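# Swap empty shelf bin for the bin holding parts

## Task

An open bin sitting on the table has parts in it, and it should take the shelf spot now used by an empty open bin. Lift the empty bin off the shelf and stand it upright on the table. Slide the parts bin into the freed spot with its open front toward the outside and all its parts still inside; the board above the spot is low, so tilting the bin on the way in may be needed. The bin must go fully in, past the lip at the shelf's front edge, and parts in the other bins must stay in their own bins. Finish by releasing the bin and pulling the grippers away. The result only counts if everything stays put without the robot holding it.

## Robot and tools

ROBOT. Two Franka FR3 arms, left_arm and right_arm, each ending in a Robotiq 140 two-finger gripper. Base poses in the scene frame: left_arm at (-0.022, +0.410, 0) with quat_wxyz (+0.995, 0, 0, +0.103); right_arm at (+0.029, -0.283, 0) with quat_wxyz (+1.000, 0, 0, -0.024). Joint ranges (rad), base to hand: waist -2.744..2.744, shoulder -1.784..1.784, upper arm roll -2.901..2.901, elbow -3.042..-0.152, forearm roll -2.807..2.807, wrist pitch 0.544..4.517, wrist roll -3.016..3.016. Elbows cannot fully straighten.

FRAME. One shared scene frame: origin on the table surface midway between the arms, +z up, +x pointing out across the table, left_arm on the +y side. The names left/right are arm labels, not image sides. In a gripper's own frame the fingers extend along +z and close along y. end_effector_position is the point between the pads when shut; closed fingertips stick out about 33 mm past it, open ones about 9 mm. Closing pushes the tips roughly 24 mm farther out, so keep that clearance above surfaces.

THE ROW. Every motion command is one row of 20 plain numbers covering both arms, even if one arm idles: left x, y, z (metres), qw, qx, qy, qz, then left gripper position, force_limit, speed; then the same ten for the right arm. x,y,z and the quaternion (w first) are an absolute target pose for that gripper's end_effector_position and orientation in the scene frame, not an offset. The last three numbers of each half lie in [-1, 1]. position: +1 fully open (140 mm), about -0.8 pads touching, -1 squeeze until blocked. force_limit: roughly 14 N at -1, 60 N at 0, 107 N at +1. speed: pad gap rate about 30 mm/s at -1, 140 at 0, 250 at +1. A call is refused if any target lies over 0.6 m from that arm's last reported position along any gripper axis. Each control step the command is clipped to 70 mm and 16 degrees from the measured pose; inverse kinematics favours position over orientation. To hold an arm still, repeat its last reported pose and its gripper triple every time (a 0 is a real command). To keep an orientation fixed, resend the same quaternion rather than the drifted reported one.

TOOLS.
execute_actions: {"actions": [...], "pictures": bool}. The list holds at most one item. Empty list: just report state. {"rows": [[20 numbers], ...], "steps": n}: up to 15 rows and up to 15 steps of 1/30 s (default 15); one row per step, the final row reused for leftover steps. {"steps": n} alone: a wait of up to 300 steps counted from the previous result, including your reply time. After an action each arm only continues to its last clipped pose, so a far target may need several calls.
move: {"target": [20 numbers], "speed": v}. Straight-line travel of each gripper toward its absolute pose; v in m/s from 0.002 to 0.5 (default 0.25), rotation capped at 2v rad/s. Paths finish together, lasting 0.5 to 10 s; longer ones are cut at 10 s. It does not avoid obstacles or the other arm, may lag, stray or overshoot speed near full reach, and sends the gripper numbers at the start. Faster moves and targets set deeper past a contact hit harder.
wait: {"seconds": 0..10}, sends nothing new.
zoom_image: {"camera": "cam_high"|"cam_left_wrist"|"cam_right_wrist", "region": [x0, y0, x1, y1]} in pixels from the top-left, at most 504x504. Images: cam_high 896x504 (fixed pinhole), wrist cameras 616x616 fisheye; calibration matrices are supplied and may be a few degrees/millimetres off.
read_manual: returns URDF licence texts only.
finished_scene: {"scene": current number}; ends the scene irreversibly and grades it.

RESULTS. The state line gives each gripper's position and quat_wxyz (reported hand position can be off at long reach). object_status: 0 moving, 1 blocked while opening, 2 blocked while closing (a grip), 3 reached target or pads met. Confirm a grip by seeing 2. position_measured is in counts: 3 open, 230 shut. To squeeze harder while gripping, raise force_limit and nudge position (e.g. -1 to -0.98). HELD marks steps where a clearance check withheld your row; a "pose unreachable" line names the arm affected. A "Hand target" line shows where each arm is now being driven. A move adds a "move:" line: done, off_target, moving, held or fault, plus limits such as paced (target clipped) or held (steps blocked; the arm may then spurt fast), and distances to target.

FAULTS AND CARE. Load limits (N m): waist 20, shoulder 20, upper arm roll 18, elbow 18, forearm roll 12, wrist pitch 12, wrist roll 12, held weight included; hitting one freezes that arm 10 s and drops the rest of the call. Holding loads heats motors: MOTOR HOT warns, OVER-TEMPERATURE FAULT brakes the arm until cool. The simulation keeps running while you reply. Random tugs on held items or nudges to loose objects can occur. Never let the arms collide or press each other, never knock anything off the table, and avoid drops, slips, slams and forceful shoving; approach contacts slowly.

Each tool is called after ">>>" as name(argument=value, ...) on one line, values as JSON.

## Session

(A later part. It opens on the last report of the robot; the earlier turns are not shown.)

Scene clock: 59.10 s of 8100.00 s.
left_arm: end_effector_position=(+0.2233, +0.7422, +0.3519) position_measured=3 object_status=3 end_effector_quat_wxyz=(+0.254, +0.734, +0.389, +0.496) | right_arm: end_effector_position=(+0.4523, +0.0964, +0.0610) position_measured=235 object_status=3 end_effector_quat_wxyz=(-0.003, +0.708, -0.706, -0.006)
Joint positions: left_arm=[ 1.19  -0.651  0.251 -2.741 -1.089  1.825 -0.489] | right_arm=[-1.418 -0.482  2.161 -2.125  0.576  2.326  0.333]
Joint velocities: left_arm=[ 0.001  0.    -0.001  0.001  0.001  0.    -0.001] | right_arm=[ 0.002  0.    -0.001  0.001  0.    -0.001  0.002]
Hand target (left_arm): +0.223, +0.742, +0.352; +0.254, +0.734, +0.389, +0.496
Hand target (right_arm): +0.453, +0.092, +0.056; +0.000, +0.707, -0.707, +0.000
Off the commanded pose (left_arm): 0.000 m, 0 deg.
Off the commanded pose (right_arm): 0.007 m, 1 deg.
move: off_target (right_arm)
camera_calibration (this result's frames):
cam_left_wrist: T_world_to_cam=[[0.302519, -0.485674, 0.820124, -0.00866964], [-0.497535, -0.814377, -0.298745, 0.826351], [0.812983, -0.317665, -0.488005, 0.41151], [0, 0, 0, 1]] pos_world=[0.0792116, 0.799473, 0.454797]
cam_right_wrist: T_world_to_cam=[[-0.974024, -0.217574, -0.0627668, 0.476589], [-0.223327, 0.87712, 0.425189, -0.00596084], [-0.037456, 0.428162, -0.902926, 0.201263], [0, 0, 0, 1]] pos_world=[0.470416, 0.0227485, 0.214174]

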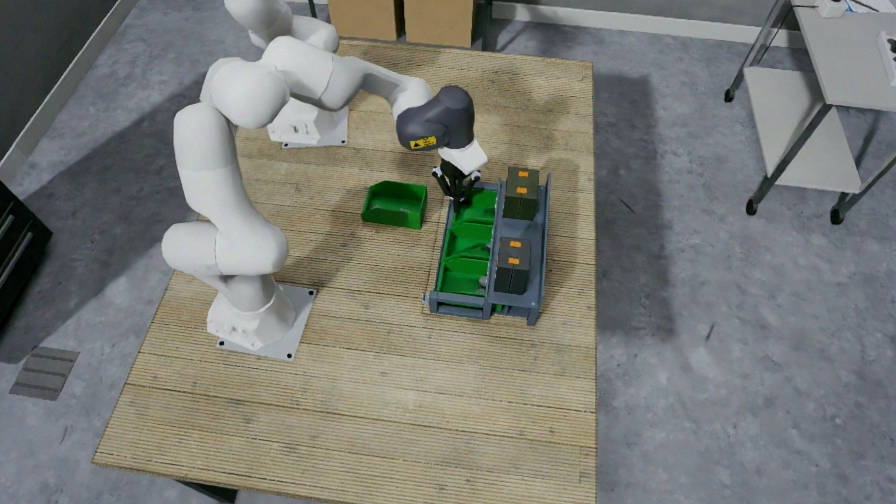

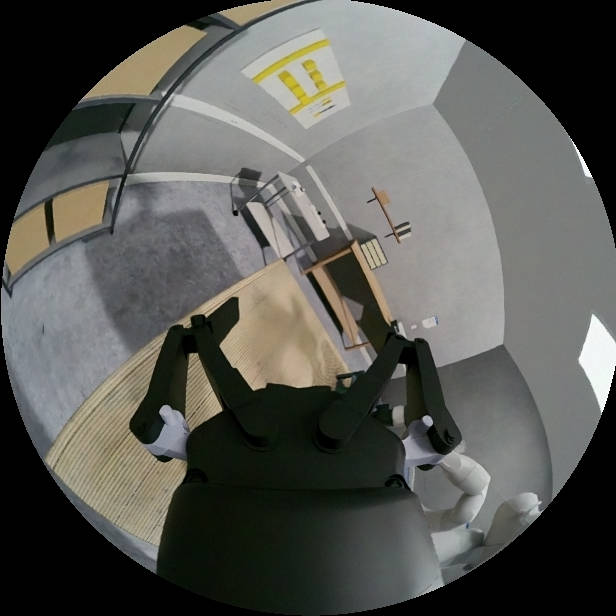

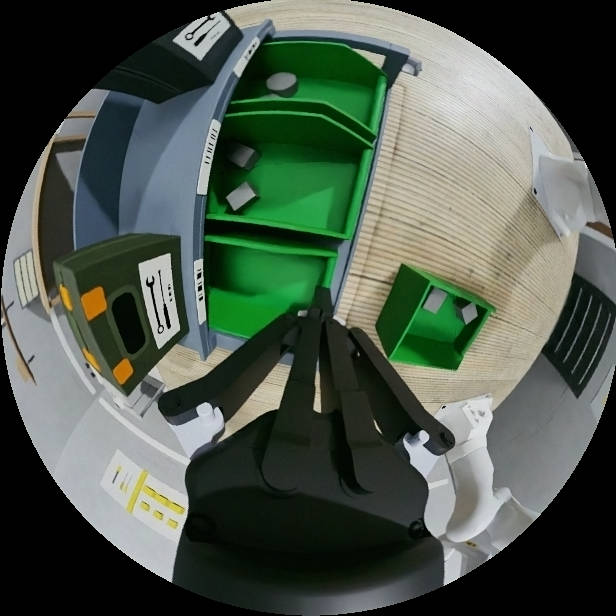

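>>> move(target=[0.2233,0.7422,0.3519,0.254,0.734,0.389,0.496,1,0,0,0.475,0.092,0.11,0,1,0,0,-0.45,1,0], speed=0.3)

>>> move(target=[0.2233,0.7422,0.3519,0.254,0.734,0.389,0.496,1,0,0,0.475,0.092,0.055,0,1,0,0,-0.45,1,0], speed=0.04)

>>> move(target=[0.2233,0.7422,0.3519,0.254,0.734,0.389,0.496,1,0,0,0.475,0.092,0.055,0,1,0,0,0.5,1,-0.8])

>>> zoom_image(camera="cam_high", region=[410,150,530,250])

Scene clock: 65.67 s of 8100.00 s.
left_arm: end_effector_position=(+0.2233, +0.7422, +0.3519) position_measured=3 object_status=3 end_effector_quat_wxyz=(+0.254, +0.734, +0.389, +0.496) | right_arm: end_effector_position=(+0.4738, +0.0949, +0.1081) position_measured=186 object_status=3 end_effector_quat_wxyz=(+0.001, +1.000, -0.004, -0.000)
Joint positions: left_arm=[ 1.19  -0.651  0.251 -2.741 -1.089  1.825 -0.489] | right_arm=[-1.91  -0.268  2.644 -2.06   0.168  2.288 -0.974]
Joint velocities: left_arm=[0.002 0.001 0.001 0.    0.001 0.001 0.   ] | right_arm=[-0.002  0.001 -0.     0.001  0.001 -0.001 -0.029]
Hand target (left_arm): +0.223, +0.742, +0.352; +0.254, +0.734, +0.389, +0.496
Hand target (right_arm): +0.474, +0.095, +0.110; +0.000, +1.000, +0.002, -0.001
Off the commanded pose (left_arm): 0.000 m, 0 deg.
Off the commanded pose (right_arm): 0.004 m, 0 deg.
move: off_target (right_arm)
camera_calibration (this result's frames):
cam_left_wrist: T_world_to_cam=[[0.302519, -0.485674, 0.820124, -0.00866963], [-0.497536, -0.814377, -0.298745, 0.826351], [0.812983, -0.317665, -0.488005, 0.41151], [0, 0, 0, 1]] pos_world=[0.0792116, 0.799473, 0.454797]
cam_right_wrist: T_world_to_cam=[[0.209451, -0.975754, -0.0635144, 0.0114158], [-0.884302, -0.21674, 0.413562, 0.398418], [-0.417301, -0.0304551, -0.908258, 0.469349], [0, 0, 0, 1]] pos_world=[0.54579, 0.111786, 0.262245]

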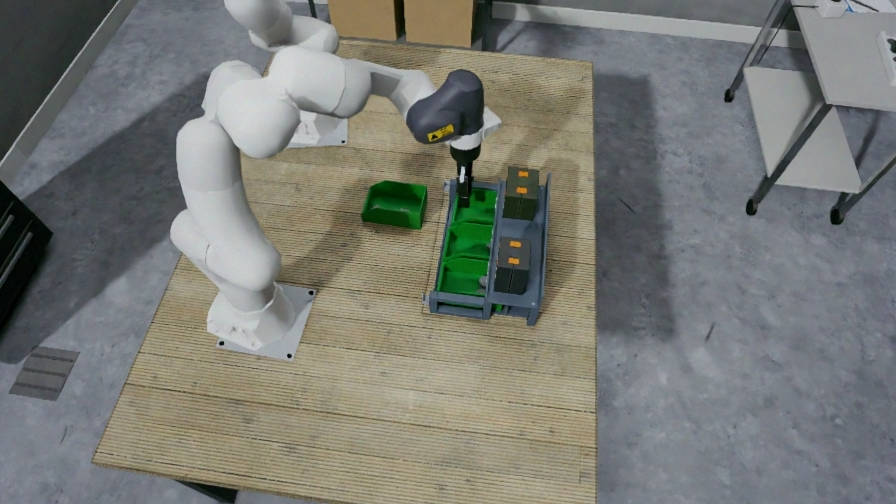

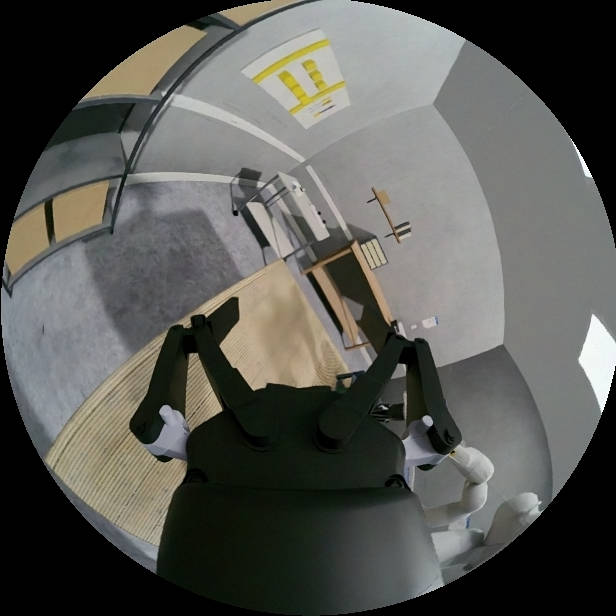

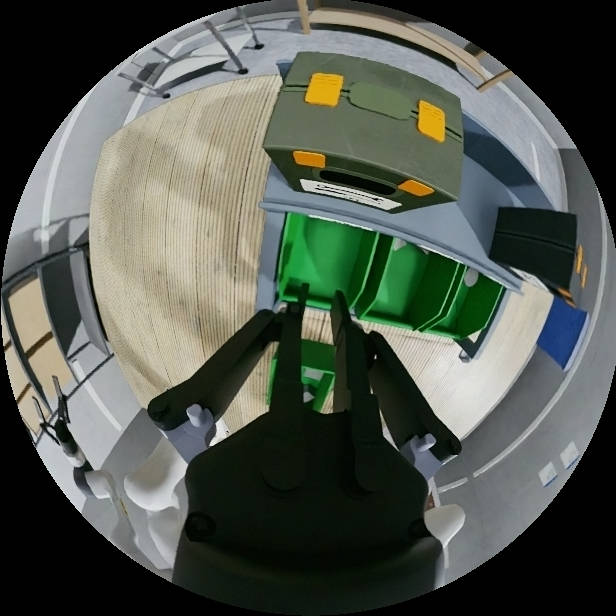

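Scene clock: 67.30 s of 8100.00 s.
left_arm: end_effector_position=(+0.2233, +0.7422, +0.3519) position_measured=3 object_status=3 end_effector_quat_wxyz=(+0.254, +0.734, +0.389, +0.496) | right_arm: end_effector_position=(+0.4729, +0.0909, +0.0560) position_measured=186 object_status=3 end_effector_quat_wxyz=(+0.001, +1.000, -0.003, -0.002)
Joint positions: left_arm=[ 1.19  -0.651  0.251 -2.741 -1.089  1.825 -0.489] | right_arm=[-1.944 -0.353  2.681 -2.094  0.23   2.396 -1.022]
Joint velocities: left_arm=[-0.001 -0.     0.001  0.001 -0.001  0.001 -0.   ] | right_arm=[-0.007  0.     0.007  0.002  0.003  0.018 -0.015]
Hand target (left_arm): +0.223, +0.742, +0.352; +0.254, +0.734, +0.389, +0.496
Hand target (right_arm): +0.474, +0.091, +0.055; -0.001, +1.000, -0.001, -0.001
Off the commanded pose (left_arm): 0.000 m, 0 deg.
Off the commanded pose (right_arm): 0.003 m, 0 deg.
move: done
camera_calibration (this result's frames):
cam_left_wrist: T_world_to_cam=[[0.302519, -0.485674, 0.820124, -0.00866972], [-0.497535, -0.814377, -0.298745, 0.826351], [0.812983, -0.317665, -0.488005, 0.41151], [0, 0, 0, 1]] pos_world=[0.0792116, 0.799473, 0.454797]
cam_right_wrist: T_world_to_cam=[[0.211124, -0.975411, -0.0632499, 0.00357489], [-0.882608, -0.218044, 0.416485, 0.417384], [-0.420035, -0.0321053, -0.90694, 0.422913], [0, 0, 0, 1]] pos_world=[0.54527, 0.108073, 0.209949]

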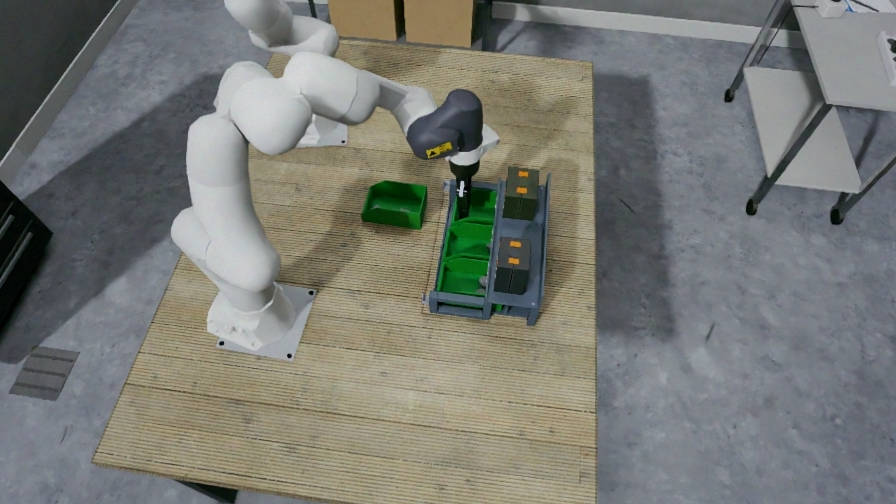

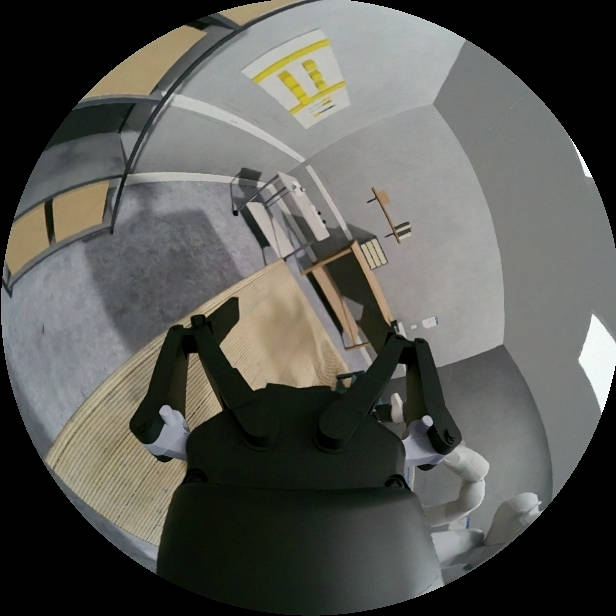

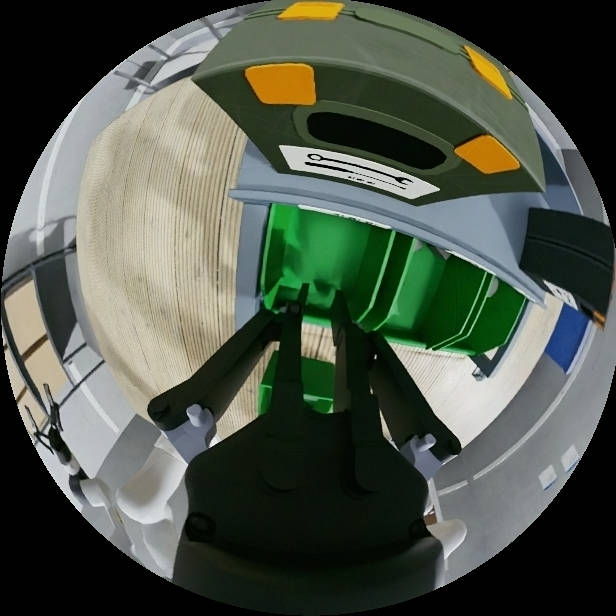

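Scene clock: 68.50 s of 8100.00 s.
left_arm: end_effector_position=(+0.2233, +0.7422, +0.3519) position_measured=3 object_status=3 end_effector_quat_wxyz=(+0.254, +0.734, +0.389, +0.496) | right_arm: end_effector_position=(+0.4735, +0.0914, +0.0550) position_measured=102 object_status=1 end_effector_quat_wxyz=(+0.002, +1.000, -0.000, -0.001)
Joint positions: left_arm=[ 1.19  -0.651  0.251 -2.741 -1.089  1.825 -0.489] | right_arm=[-1.945 -0.357  2.682 -2.092  0.23   2.398 -1.026]
Joint velocities: left_arm=[ 0.     0.    -0.001  0.     0.001 -0.     0.001] | right_arm=[-0.001  0.001  0.     0.001 -0.001 -0.     0.002]
Hand target (left_arm): +0.223, +0.742, +0.352; +0.254, +0.734, +0.389, +0.496
Hand target (right_arm): +0.475, +0.092, +0.055; -0.000, +1.000, -0.000, -0.000
Off the commanded pose (left_arm): 0.000 m, 0 deg.
Off the commanded pose (right_arm): 0.002 m, 0 deg.
move: done
camera_calibration (this result's frames):
cam_left_wrist: T_world_to_cam=[[0.302519, -0.485674, 0.820124, -0.00866965], [-0.497536, -0.814377, -0.298745, 0.826351], [0.812983, -0.317665, -0.488005, 0.41151], [0, 0, 0, 1]] pos_world=[0.0792116, 0.799473, 0.454797]
cam_right_wrist: T_world_to_cam=[[0.215987, -0.974407, -0.062288, 0.00141595], [-0.882211, -0.222091, 0.415185, 0.418735], [-0.418393, -0.0347233, -0.907602, 0.42177], [0, 0, 0, 1]] pos_world=[0.545573, 0.109022, 0.209035]

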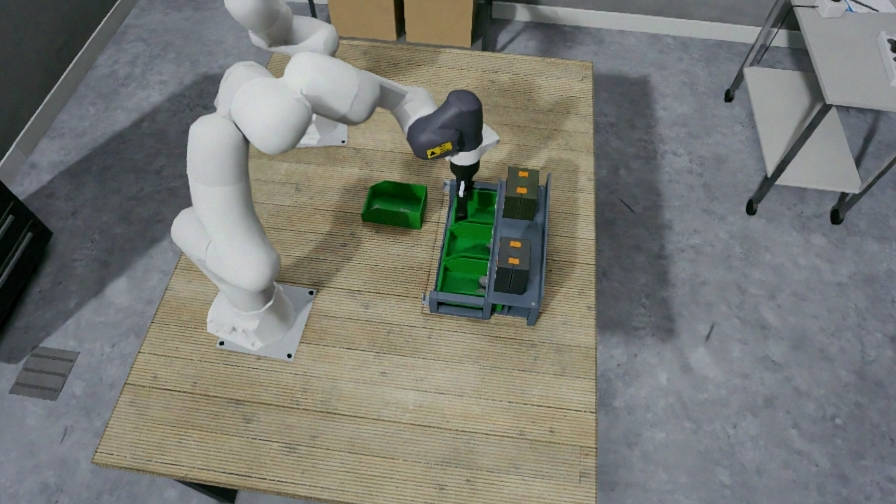

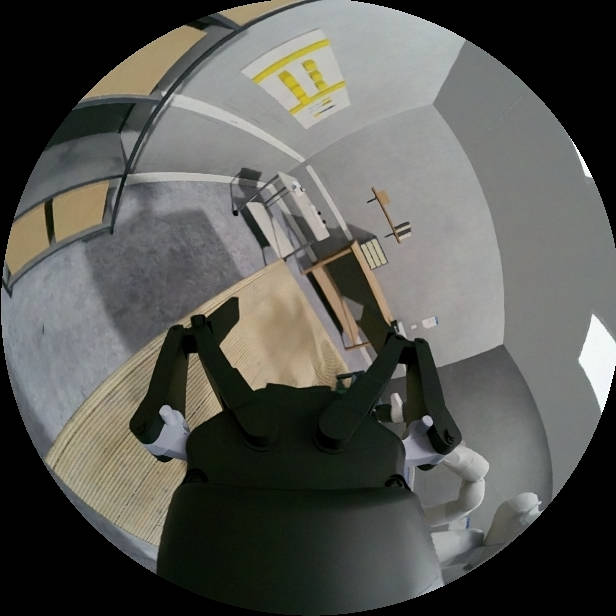

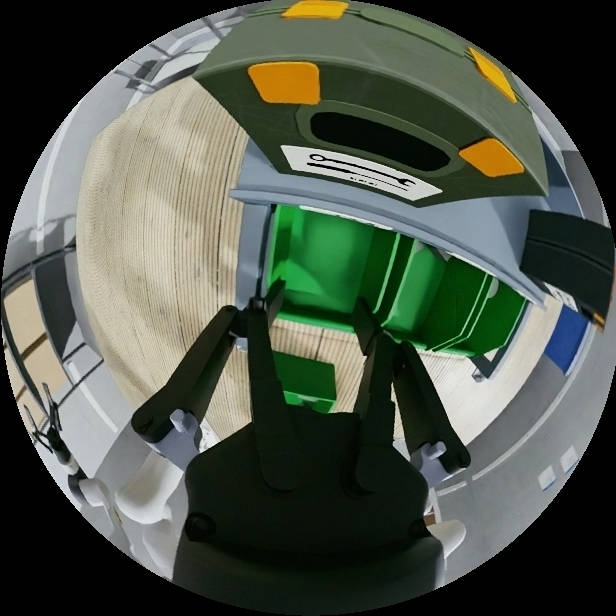

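Region (410, 150, 530, 250) of cam_high's 896x504 image, scaled by 4.200, with more detail than that image has.

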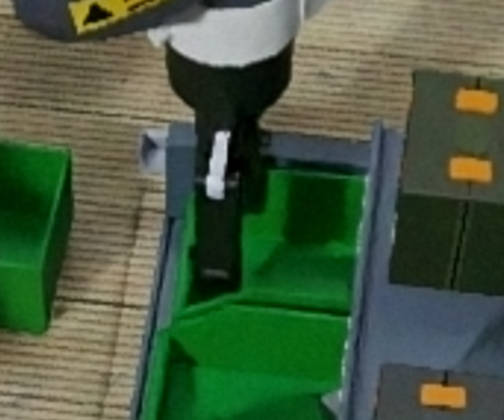

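>>> move(target=[0.2233,0.7422,0.3519,0.254,0.734,0.389,0.496,1,0,0,0.475,0.092,0.056,0,1,0,0,-0.45,1,0])

>>> move(target=[0.2233,0.7422,0.3519,0.254,0.734,0.389,0.496,1,0,0,0.46,0.092,0.15,0,0.7071,0.7071,0,-0.45,1,0], speed=0.3)

>>> move(target=[0.2233,0.7422,0.3519,0.254,0.734,0.389,0.496,1,0,0,0.475,0.092,0.11,0,0,1,0,-0.45,1,0], speed=0.3)

>>> move(target=[0.2233,0.7422,0.3519,0.254,0.734,0.389,0.496,1,0,0,0.475,0.092,0.053,0,0,1,0,-0.45,1,0], speed=0.05)

>>> move(target=[0.2233,0.7422,0.3519,0.254,0.734,0.389,0.496,1,0,0,0.475,0.092,0.053,0,0,1,0,0.5,1,-0.6])

Scene clock: 71.67 s of 8100.00 s.
left_arm: end_effector_position=(+0.2233, +0.7422, +0.3519) position_measured=3 object_status=3 end_effector_quat_wxyz=(+0.254, +0.734, +0.389, +0.496) | right_arm: end_effector_position=(+0.4741, +0.0921, +0.0560) position_measured=186 object_status=3 end_effector_quat_wxyz=(+0.001, +1.000, -0.000, -0.000)
Joint positions: left_arm=[ 1.19  -0.651  0.251 -2.741 -1.089  1.825 -0.489] | right_arm=[-1.945 -0.356  2.682 -2.091  0.23   2.398 -1.026]
Joint velocities: left_arm=[-0.001 -0.001 -0.    -0.    -0.     0.001  0.   ] | right_arm=[-0.     0.    -0.     0.     0.     0.001 -0.001]
Hand target (left_arm): +0.223, +0.742, +0.352; +0.254, +0.734, +0.389, +0.496
Hand target (right_arm): +0.475, +0.092, +0.056; -0.000, +1.000, +0.000, -0.000
Off the commanded pose (left_arm): 0.000 m, 0 deg.
Off the commanded pose (right_arm): 0.001 m, 0 deg.
move: done
camera_calibration (this result's frames):
cam_left_wrist: T_world_to_cam=[[0.302519, -0.485674, 0.820124, -0.00866967], [-0.497536, -0.814377, -0.298745, 0.826351], [0.812983, -0.317665, -0.488005, 0.41151], [0, 0, 0, 1]] pos_world=[0.0792116, 0.799473, 0.454797]
cam_right_wrist: T_world_to_cam=[[0.216127, -0.974286, -0.0636822, 0.0020031], [-0.882727, -0.222855, 0.413677, 0.419361], [-0.417232, -0.0331927, -0.908194, 0.422305], [0, 0, 0, 1]] pos_world=[0.545947, 0.109426, 0.210182]

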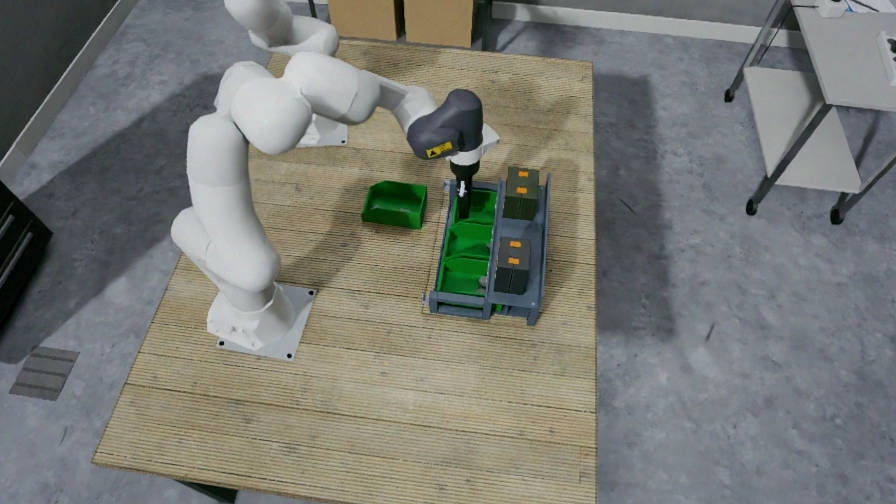

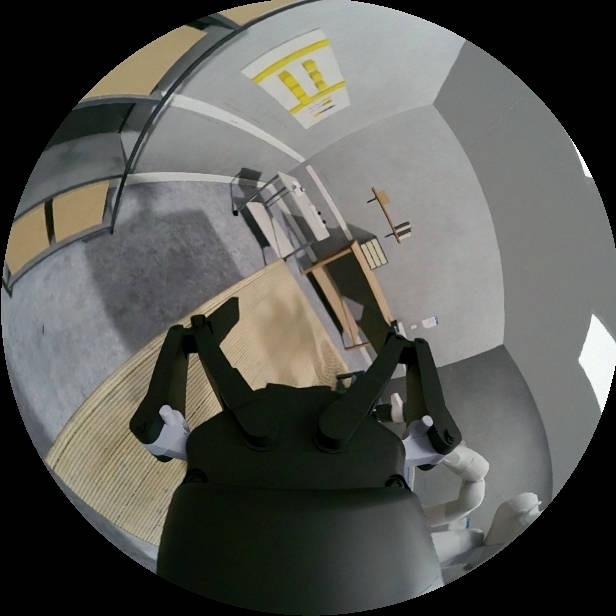

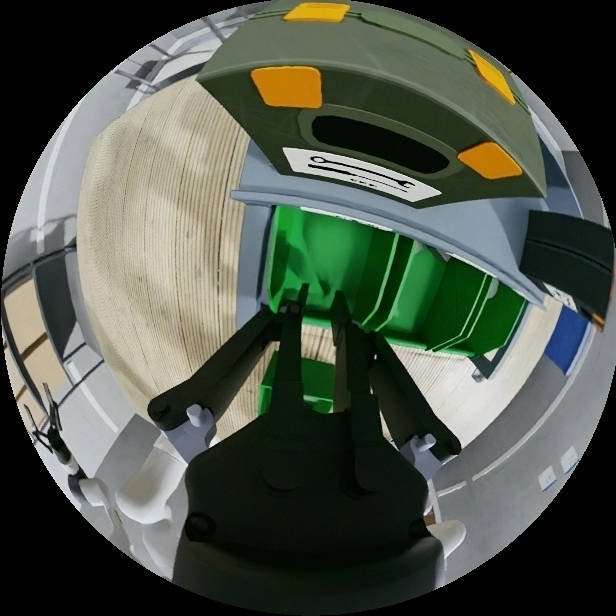

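Scene clock: 75.37 s of 8100.00 s.
left_arm: end_effector_position=(+0.2233, +0.7422, +0.3519) position_measured=3 object_status=3 end_effector_quat_wxyz=(+0.254, +0.734, +0.389, +0.496) | right_arm: end_effector_position=(+0.4618, +0.0938, +0.1503) position_measured=186 object_status=3 end_effector_quat_wxyz=(+0.003, +0.709, +0.705, +0.002)
Joint positions: left_arm=[ 1.19  -0.651  0.251 -2.741 -1.089  1.825 -0.489] | right_arm=[-2.157 -0.151  2.917 -2.069  0.035  2.219 -2.443]
Joint velocities: left_arm=[ 0.001  0.002  0.001  0.001 -0.001 -0.001  0.001] | right_arm=[ 0.     0.001  0.001  0.001  0.003 -0.002 -0.031]
Hand target (left_arm): +0.223, +0.742, +0.352; +0.254, +0.734, +0.389, +0.496
Hand target (right_arm): +0.461, +0.093, +0.150; +0.001, +0.706, +0.708, +0.000
Off the commanded pose (left_arm): 0.000 m, 0 deg.
Off the commanded pose (right_arm): 0.003 m, 1 deg.
move: done
camera_calibration (this result's frames):
cam_left_wrist: T_world_to_cam=[[0.302519, -0.485674, 0.820124, -0.00866967], [-0.497535, -0.814377, -0.298745, 0.826351], [0.812983, -0.317665, -0.488005, 0.41151], [0, 0, 0, 1]] pos_world=[0.0792116, 0.799473, 0.454797]
cam_right_wrist: T_world_to_cam=[[0.975795, 0.210567, -0.0590397, -0.45029], [0.215823, -0.883698, 0.415329, -0.0756429], [0.0352814, -0.418018, -0.907753, 0.329955], [0, 0, 0, 1]] pos_world=[0.444075, 0.165898, 0.304349]

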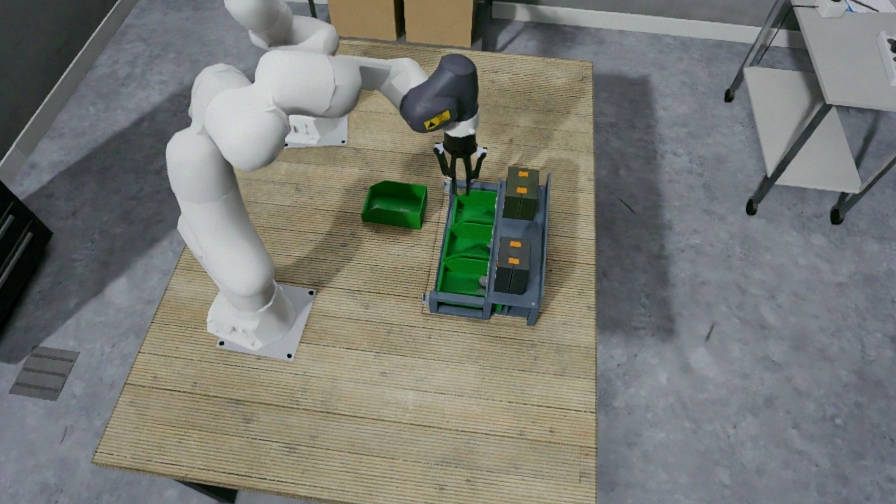

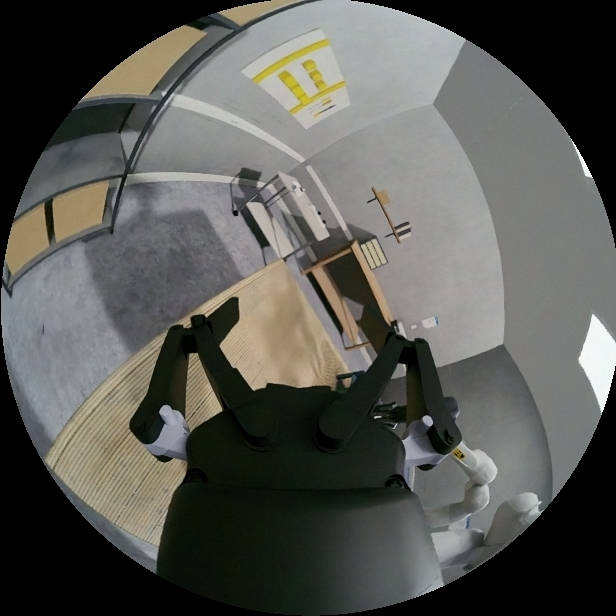

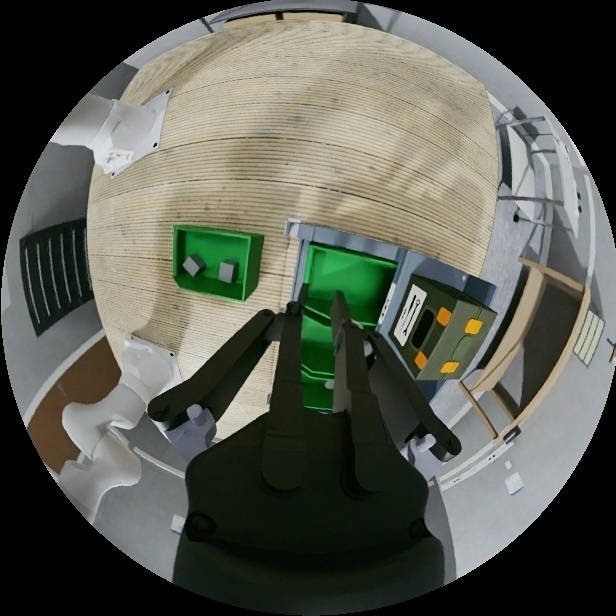

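Scene clock: 79.47 s of 8100.00 s.
left_arm: end_effector_position=(+0.2233, +0.7422, +0.3519) position_measured=3 object_status=3 end_effector_quat_wxyz=(+0.254, +0.734, +0.389, +0.496) | right_arm: end_effector_position=(+0.4788, +0.0870, +0.1075) position_measured=186 object_status=3 end_effector_quat_wxyz=(+0.239, +0.092, +0.966, +0.032)
Joint positions: left_arm=[ 1.19  -0.651  0.251 -2.741 -1.089  1.825 -0.489] | right_arm=[-2.122 -0.082  2.917 -2.414 -0.851  2.747 -3.017]
Joint velocities: left_arm=[-0.001 -0.002  0.002  0.001  0.001 -0.001 -0.   ] | right_arm=[-0.016  0.006 -0.001 -0.015 -0.026  0.041 -0.001]
Hand target (left_arm): +0.223, +0.742, +0.352; +0.254, +0.734, +0.389, +0.496
Hand target (right_arm): +0.479, +0.089, +0.109; +0.240, +0.088, +0.966, +0.036
Off the commanded pose (left_arm): 0.000 m, 0 deg.
Off the commanded pose (right_arm): 0.007 m, 30 deg; orientation clipped at the last step of the last action.
joint sent to its limit (right arm) — the command would take joint 3 (upper arm roll) past its upper limit and joint 7 (wrist roll) past its lower limit, so those joints were sent only as far as their limits.
move: off_target (right_arm); limits=paced
camera_calibration (this result's frames):
cam_left_wrist: T_world_to_cam=[[0.302519, -0.485674, 0.820124, -0.00866954], [-0.497536, -0.814377, -0.298745, 0.826351], [0.812983, -0.317665, -0.488005, 0.41151], [0, 0, 0, 1]] pos_world=[0.0792116, 0.799473, 0.454797]
cam_right_wrist: T_world_to_cam=[[0.000351467, 0.998585, -0.0531852, -0.0701154], [0.610818, 0.0418961, 0.790662, -0.377594], [0.791771, -0.0327644, -0.609939, -0.140091], [0, 0, 0, 1]] pos_world=[0.341586, 0.0812459, 0.209373]

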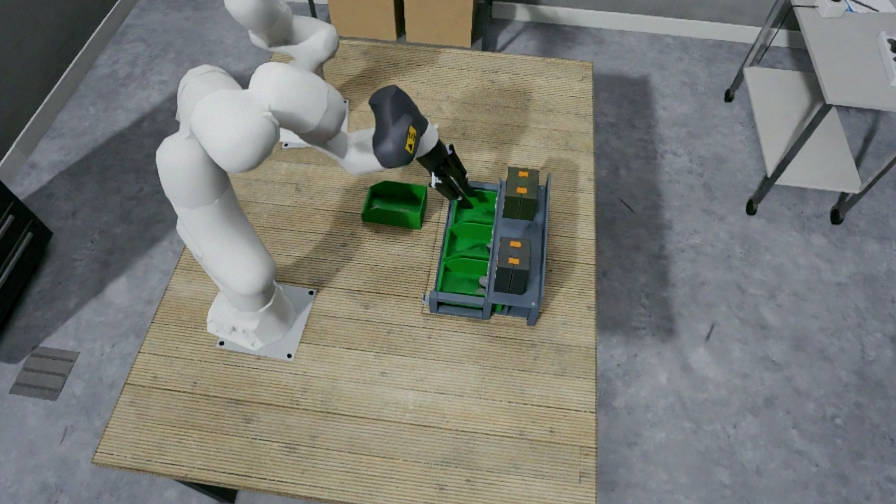

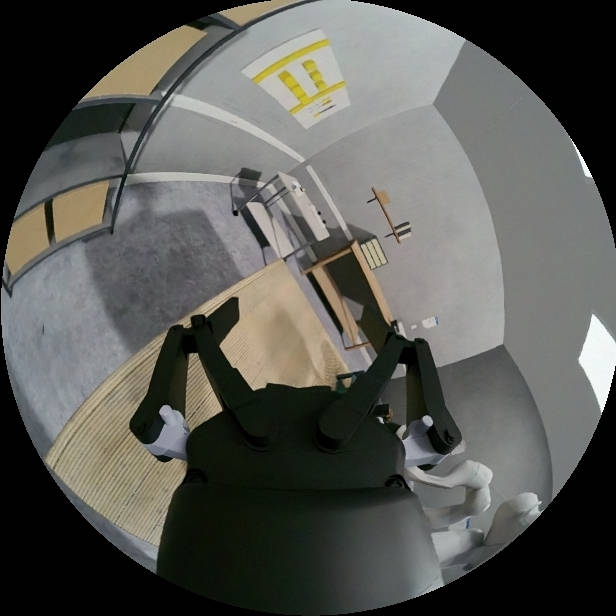

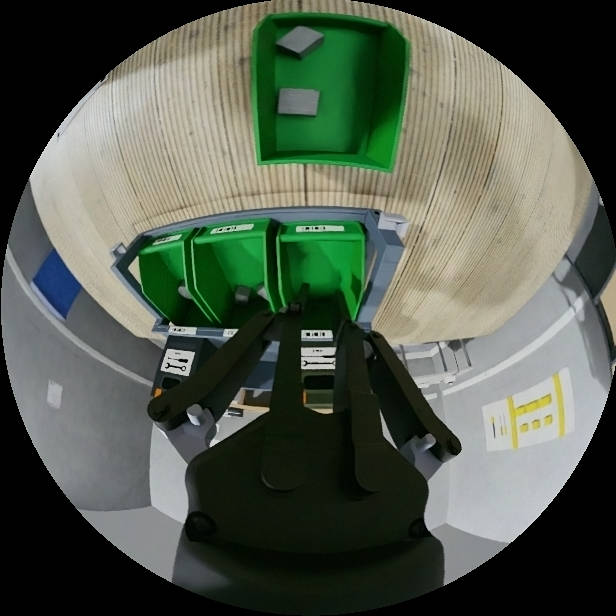

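Scene clock: 84.93 s of 8100.00 s.
left_arm: end_effector_position=(+0.2233, +0.7422, +0.3519) position_measured=3 object_status=3 end_effector_quat_wxyz=(+0.254, +0.734, +0.389, +0.496) | right_arm: end_effector_position=(+0.4744, +0.0914, +0.0542) position_measured=186 object_status=3 end_effector_quat_wxyz=(+0.215, +0.058, +0.974, +0.051)
Joint positions: left_arm=[ 1.19  -0.651  0.251 -2.741 -1.089  1.825 -0.489] | right_arm=[-2.174 -0.206  2.917 -2.415 -0.914  2.918 -3.017]
Joint velocities: left_arm=[-0.001  0.    -0.     0.    -0.001 -0.     0.   ] | right_arm=[-0.01  -0.001  0.    -0.001 -0.016  0.024  0.   ]
Hand target (left_arm): +0.223, +0.742, +0.352; +0.254, +0.734, +0.389, +0.496
Hand target (right_arm): +0.474, +0.092, +0.053; +0.214, +0.055, +0.974, +0.052
Off the commanded pose (left_arm): 0.000 m, 0 deg.
Off the commanded pose (right_arm): 0.001 m, 26 deg; orientation clipped at the last step of the last action.
joint sent to its limit (right arm) — the command would take joint 3 (upper arm roll) past its upper limit and joint 7 (wrist roll) past its lower limit, so those joints were sent only as far as their limits.
move: off_target (right_arm); limits=paced
camera_calibration (this result's frames):
cam_left_wrist: T_world_to_cam=[[0.302519, -0.485674, 0.820124, -0.00866968], [-0.497535, -0.814377, -0.298745, 0.826351], [0.812983, -0.317665, -0.488005, 0.41151], [0, 0, 0, 1]] pos_world=[0.0792115, 0.799473, 0.454797]
cam_right_wrist: T_world_to_cam=[[-0.0780652, 0.996577, -0.0272033, -0.0414156], [0.640917, 0.0710684, 0.764313, -0.348501], [0.76363, 0.0422311, -0.644272, -0.160661], [0, 0, 0, 1]] pos_world=[0.342813, 0.0728262, 0.161728]

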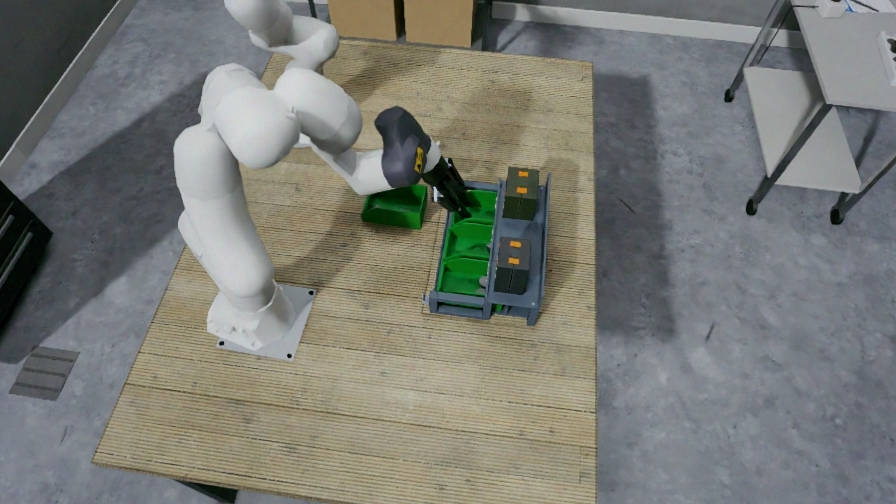

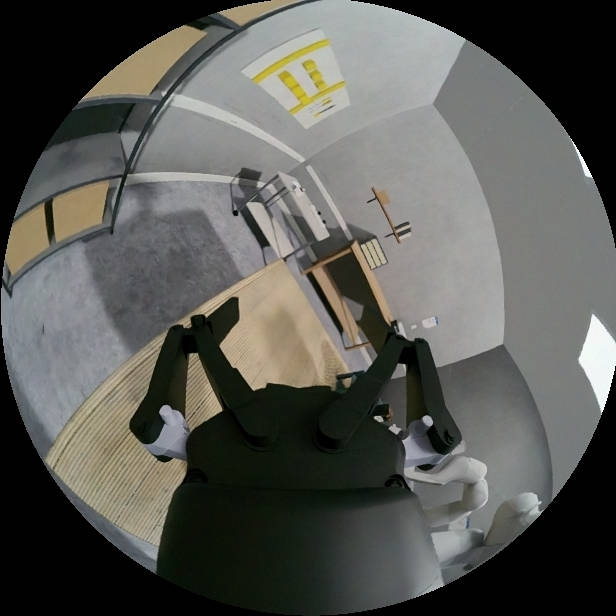

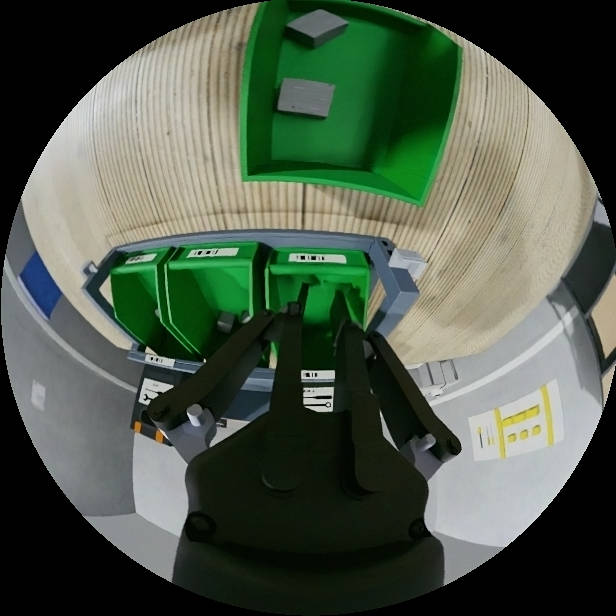

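Scene clock: 86.17 s of 8100.00 s.
left_arm: end_effector_position=(+0.2233, +0.7422, +0.3519) position_measured=3 object_status=3 end_effector_quat_wxyz=(+0.254, +0.734, +0.389, +0.496) | right_arm: end_effector_position=(+0.4748, +0.0917, +0.0539) position_measured=105 object_status=1 end_effector_quat_wxyz=(+0.215, +0.056, +0.974, +0.052)
Joint positions: left_arm=[ 1.19  -0.651  0.251 -2.741 -1.089  1.825 -0.489] | right_arm=[-2.177 -0.208  2.917 -2.415 -0.92   2.924 -3.017]
Joint velocities: left_arm=[ 0.001 -0.001  0.     0.001 -0.    -0.001 -0.001] | right_arm=[-0.001 -0.     0.001 -0.    -0.004  0.004 -0.   ]
Hand target (left_arm): +0.223, +0.742, +0.352; +0.254, +0.734, +0.389, +0.496
Hand target (right_arm): +0.475, +0.092, +0.053; +0.215, +0.053, +0.974, +0.053
Off the commanded pose (left_arm): 0.000 m, 0 deg.
Off the commanded pose (right_arm): 0.001 m, 26 deg; orientation clipped at the last step of the last action.
joint sent to its limit (right arm) — the command would take joint 3 (upper arm roll) past its upper limit and joint 7 (wrist roll) past its lower limit, so those joints were sent only as far as their limits.
move: off_target (right_arm); limits=paced
camera_calibration (this result's frames):
cam_left_wrist: T_world_to_cam=[[0.302519, -0.485674, 0.820124, -0.0086697], [-0.497536, -0.814377, -0.298745, 0.826351], [0.812983, -0.317665, -0.488005, 0.41151], [0, 0, 0, 1]] pos_world=[0.0792116, 0.799473, 0.454797]
cam_right_wrist: T_world_to_cam=[[-0.0834274, 0.996187, -0.0255203, -0.0392202], [0.639903, 0.0731865, 0.764963, -0.348244], [0.763914, 0.0474883, -0.643569, -0.161874], [0, 0, 0, 1]] pos_world=[0.343228, 0.0722445, 0.161216]

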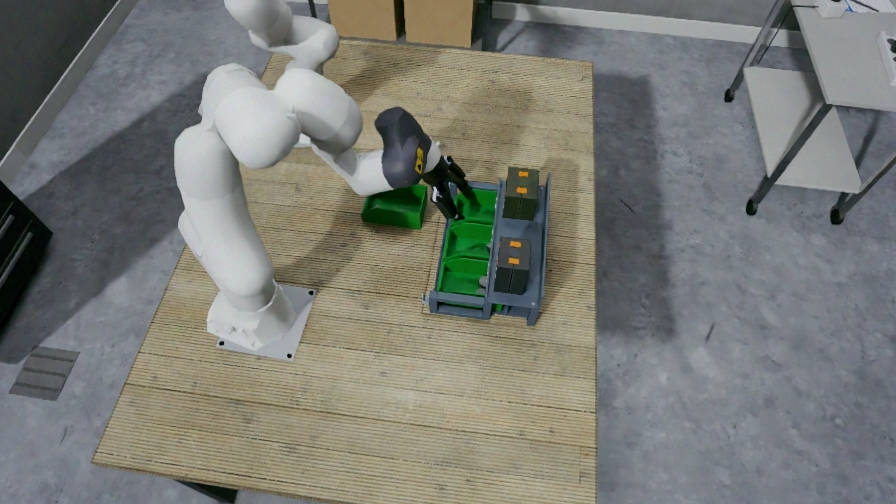

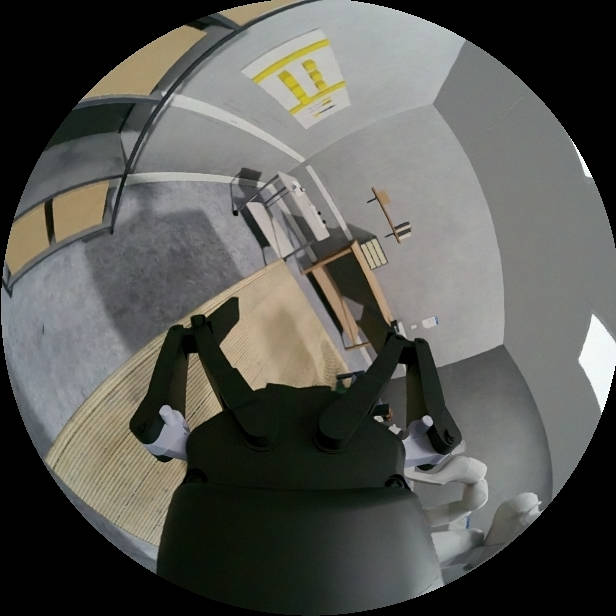

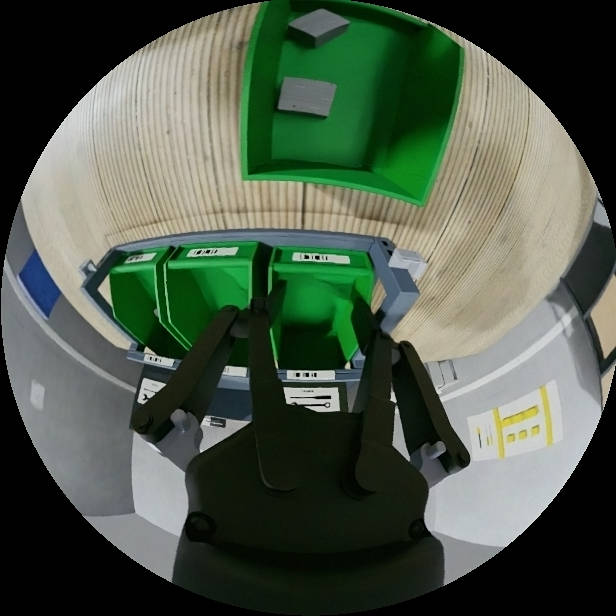

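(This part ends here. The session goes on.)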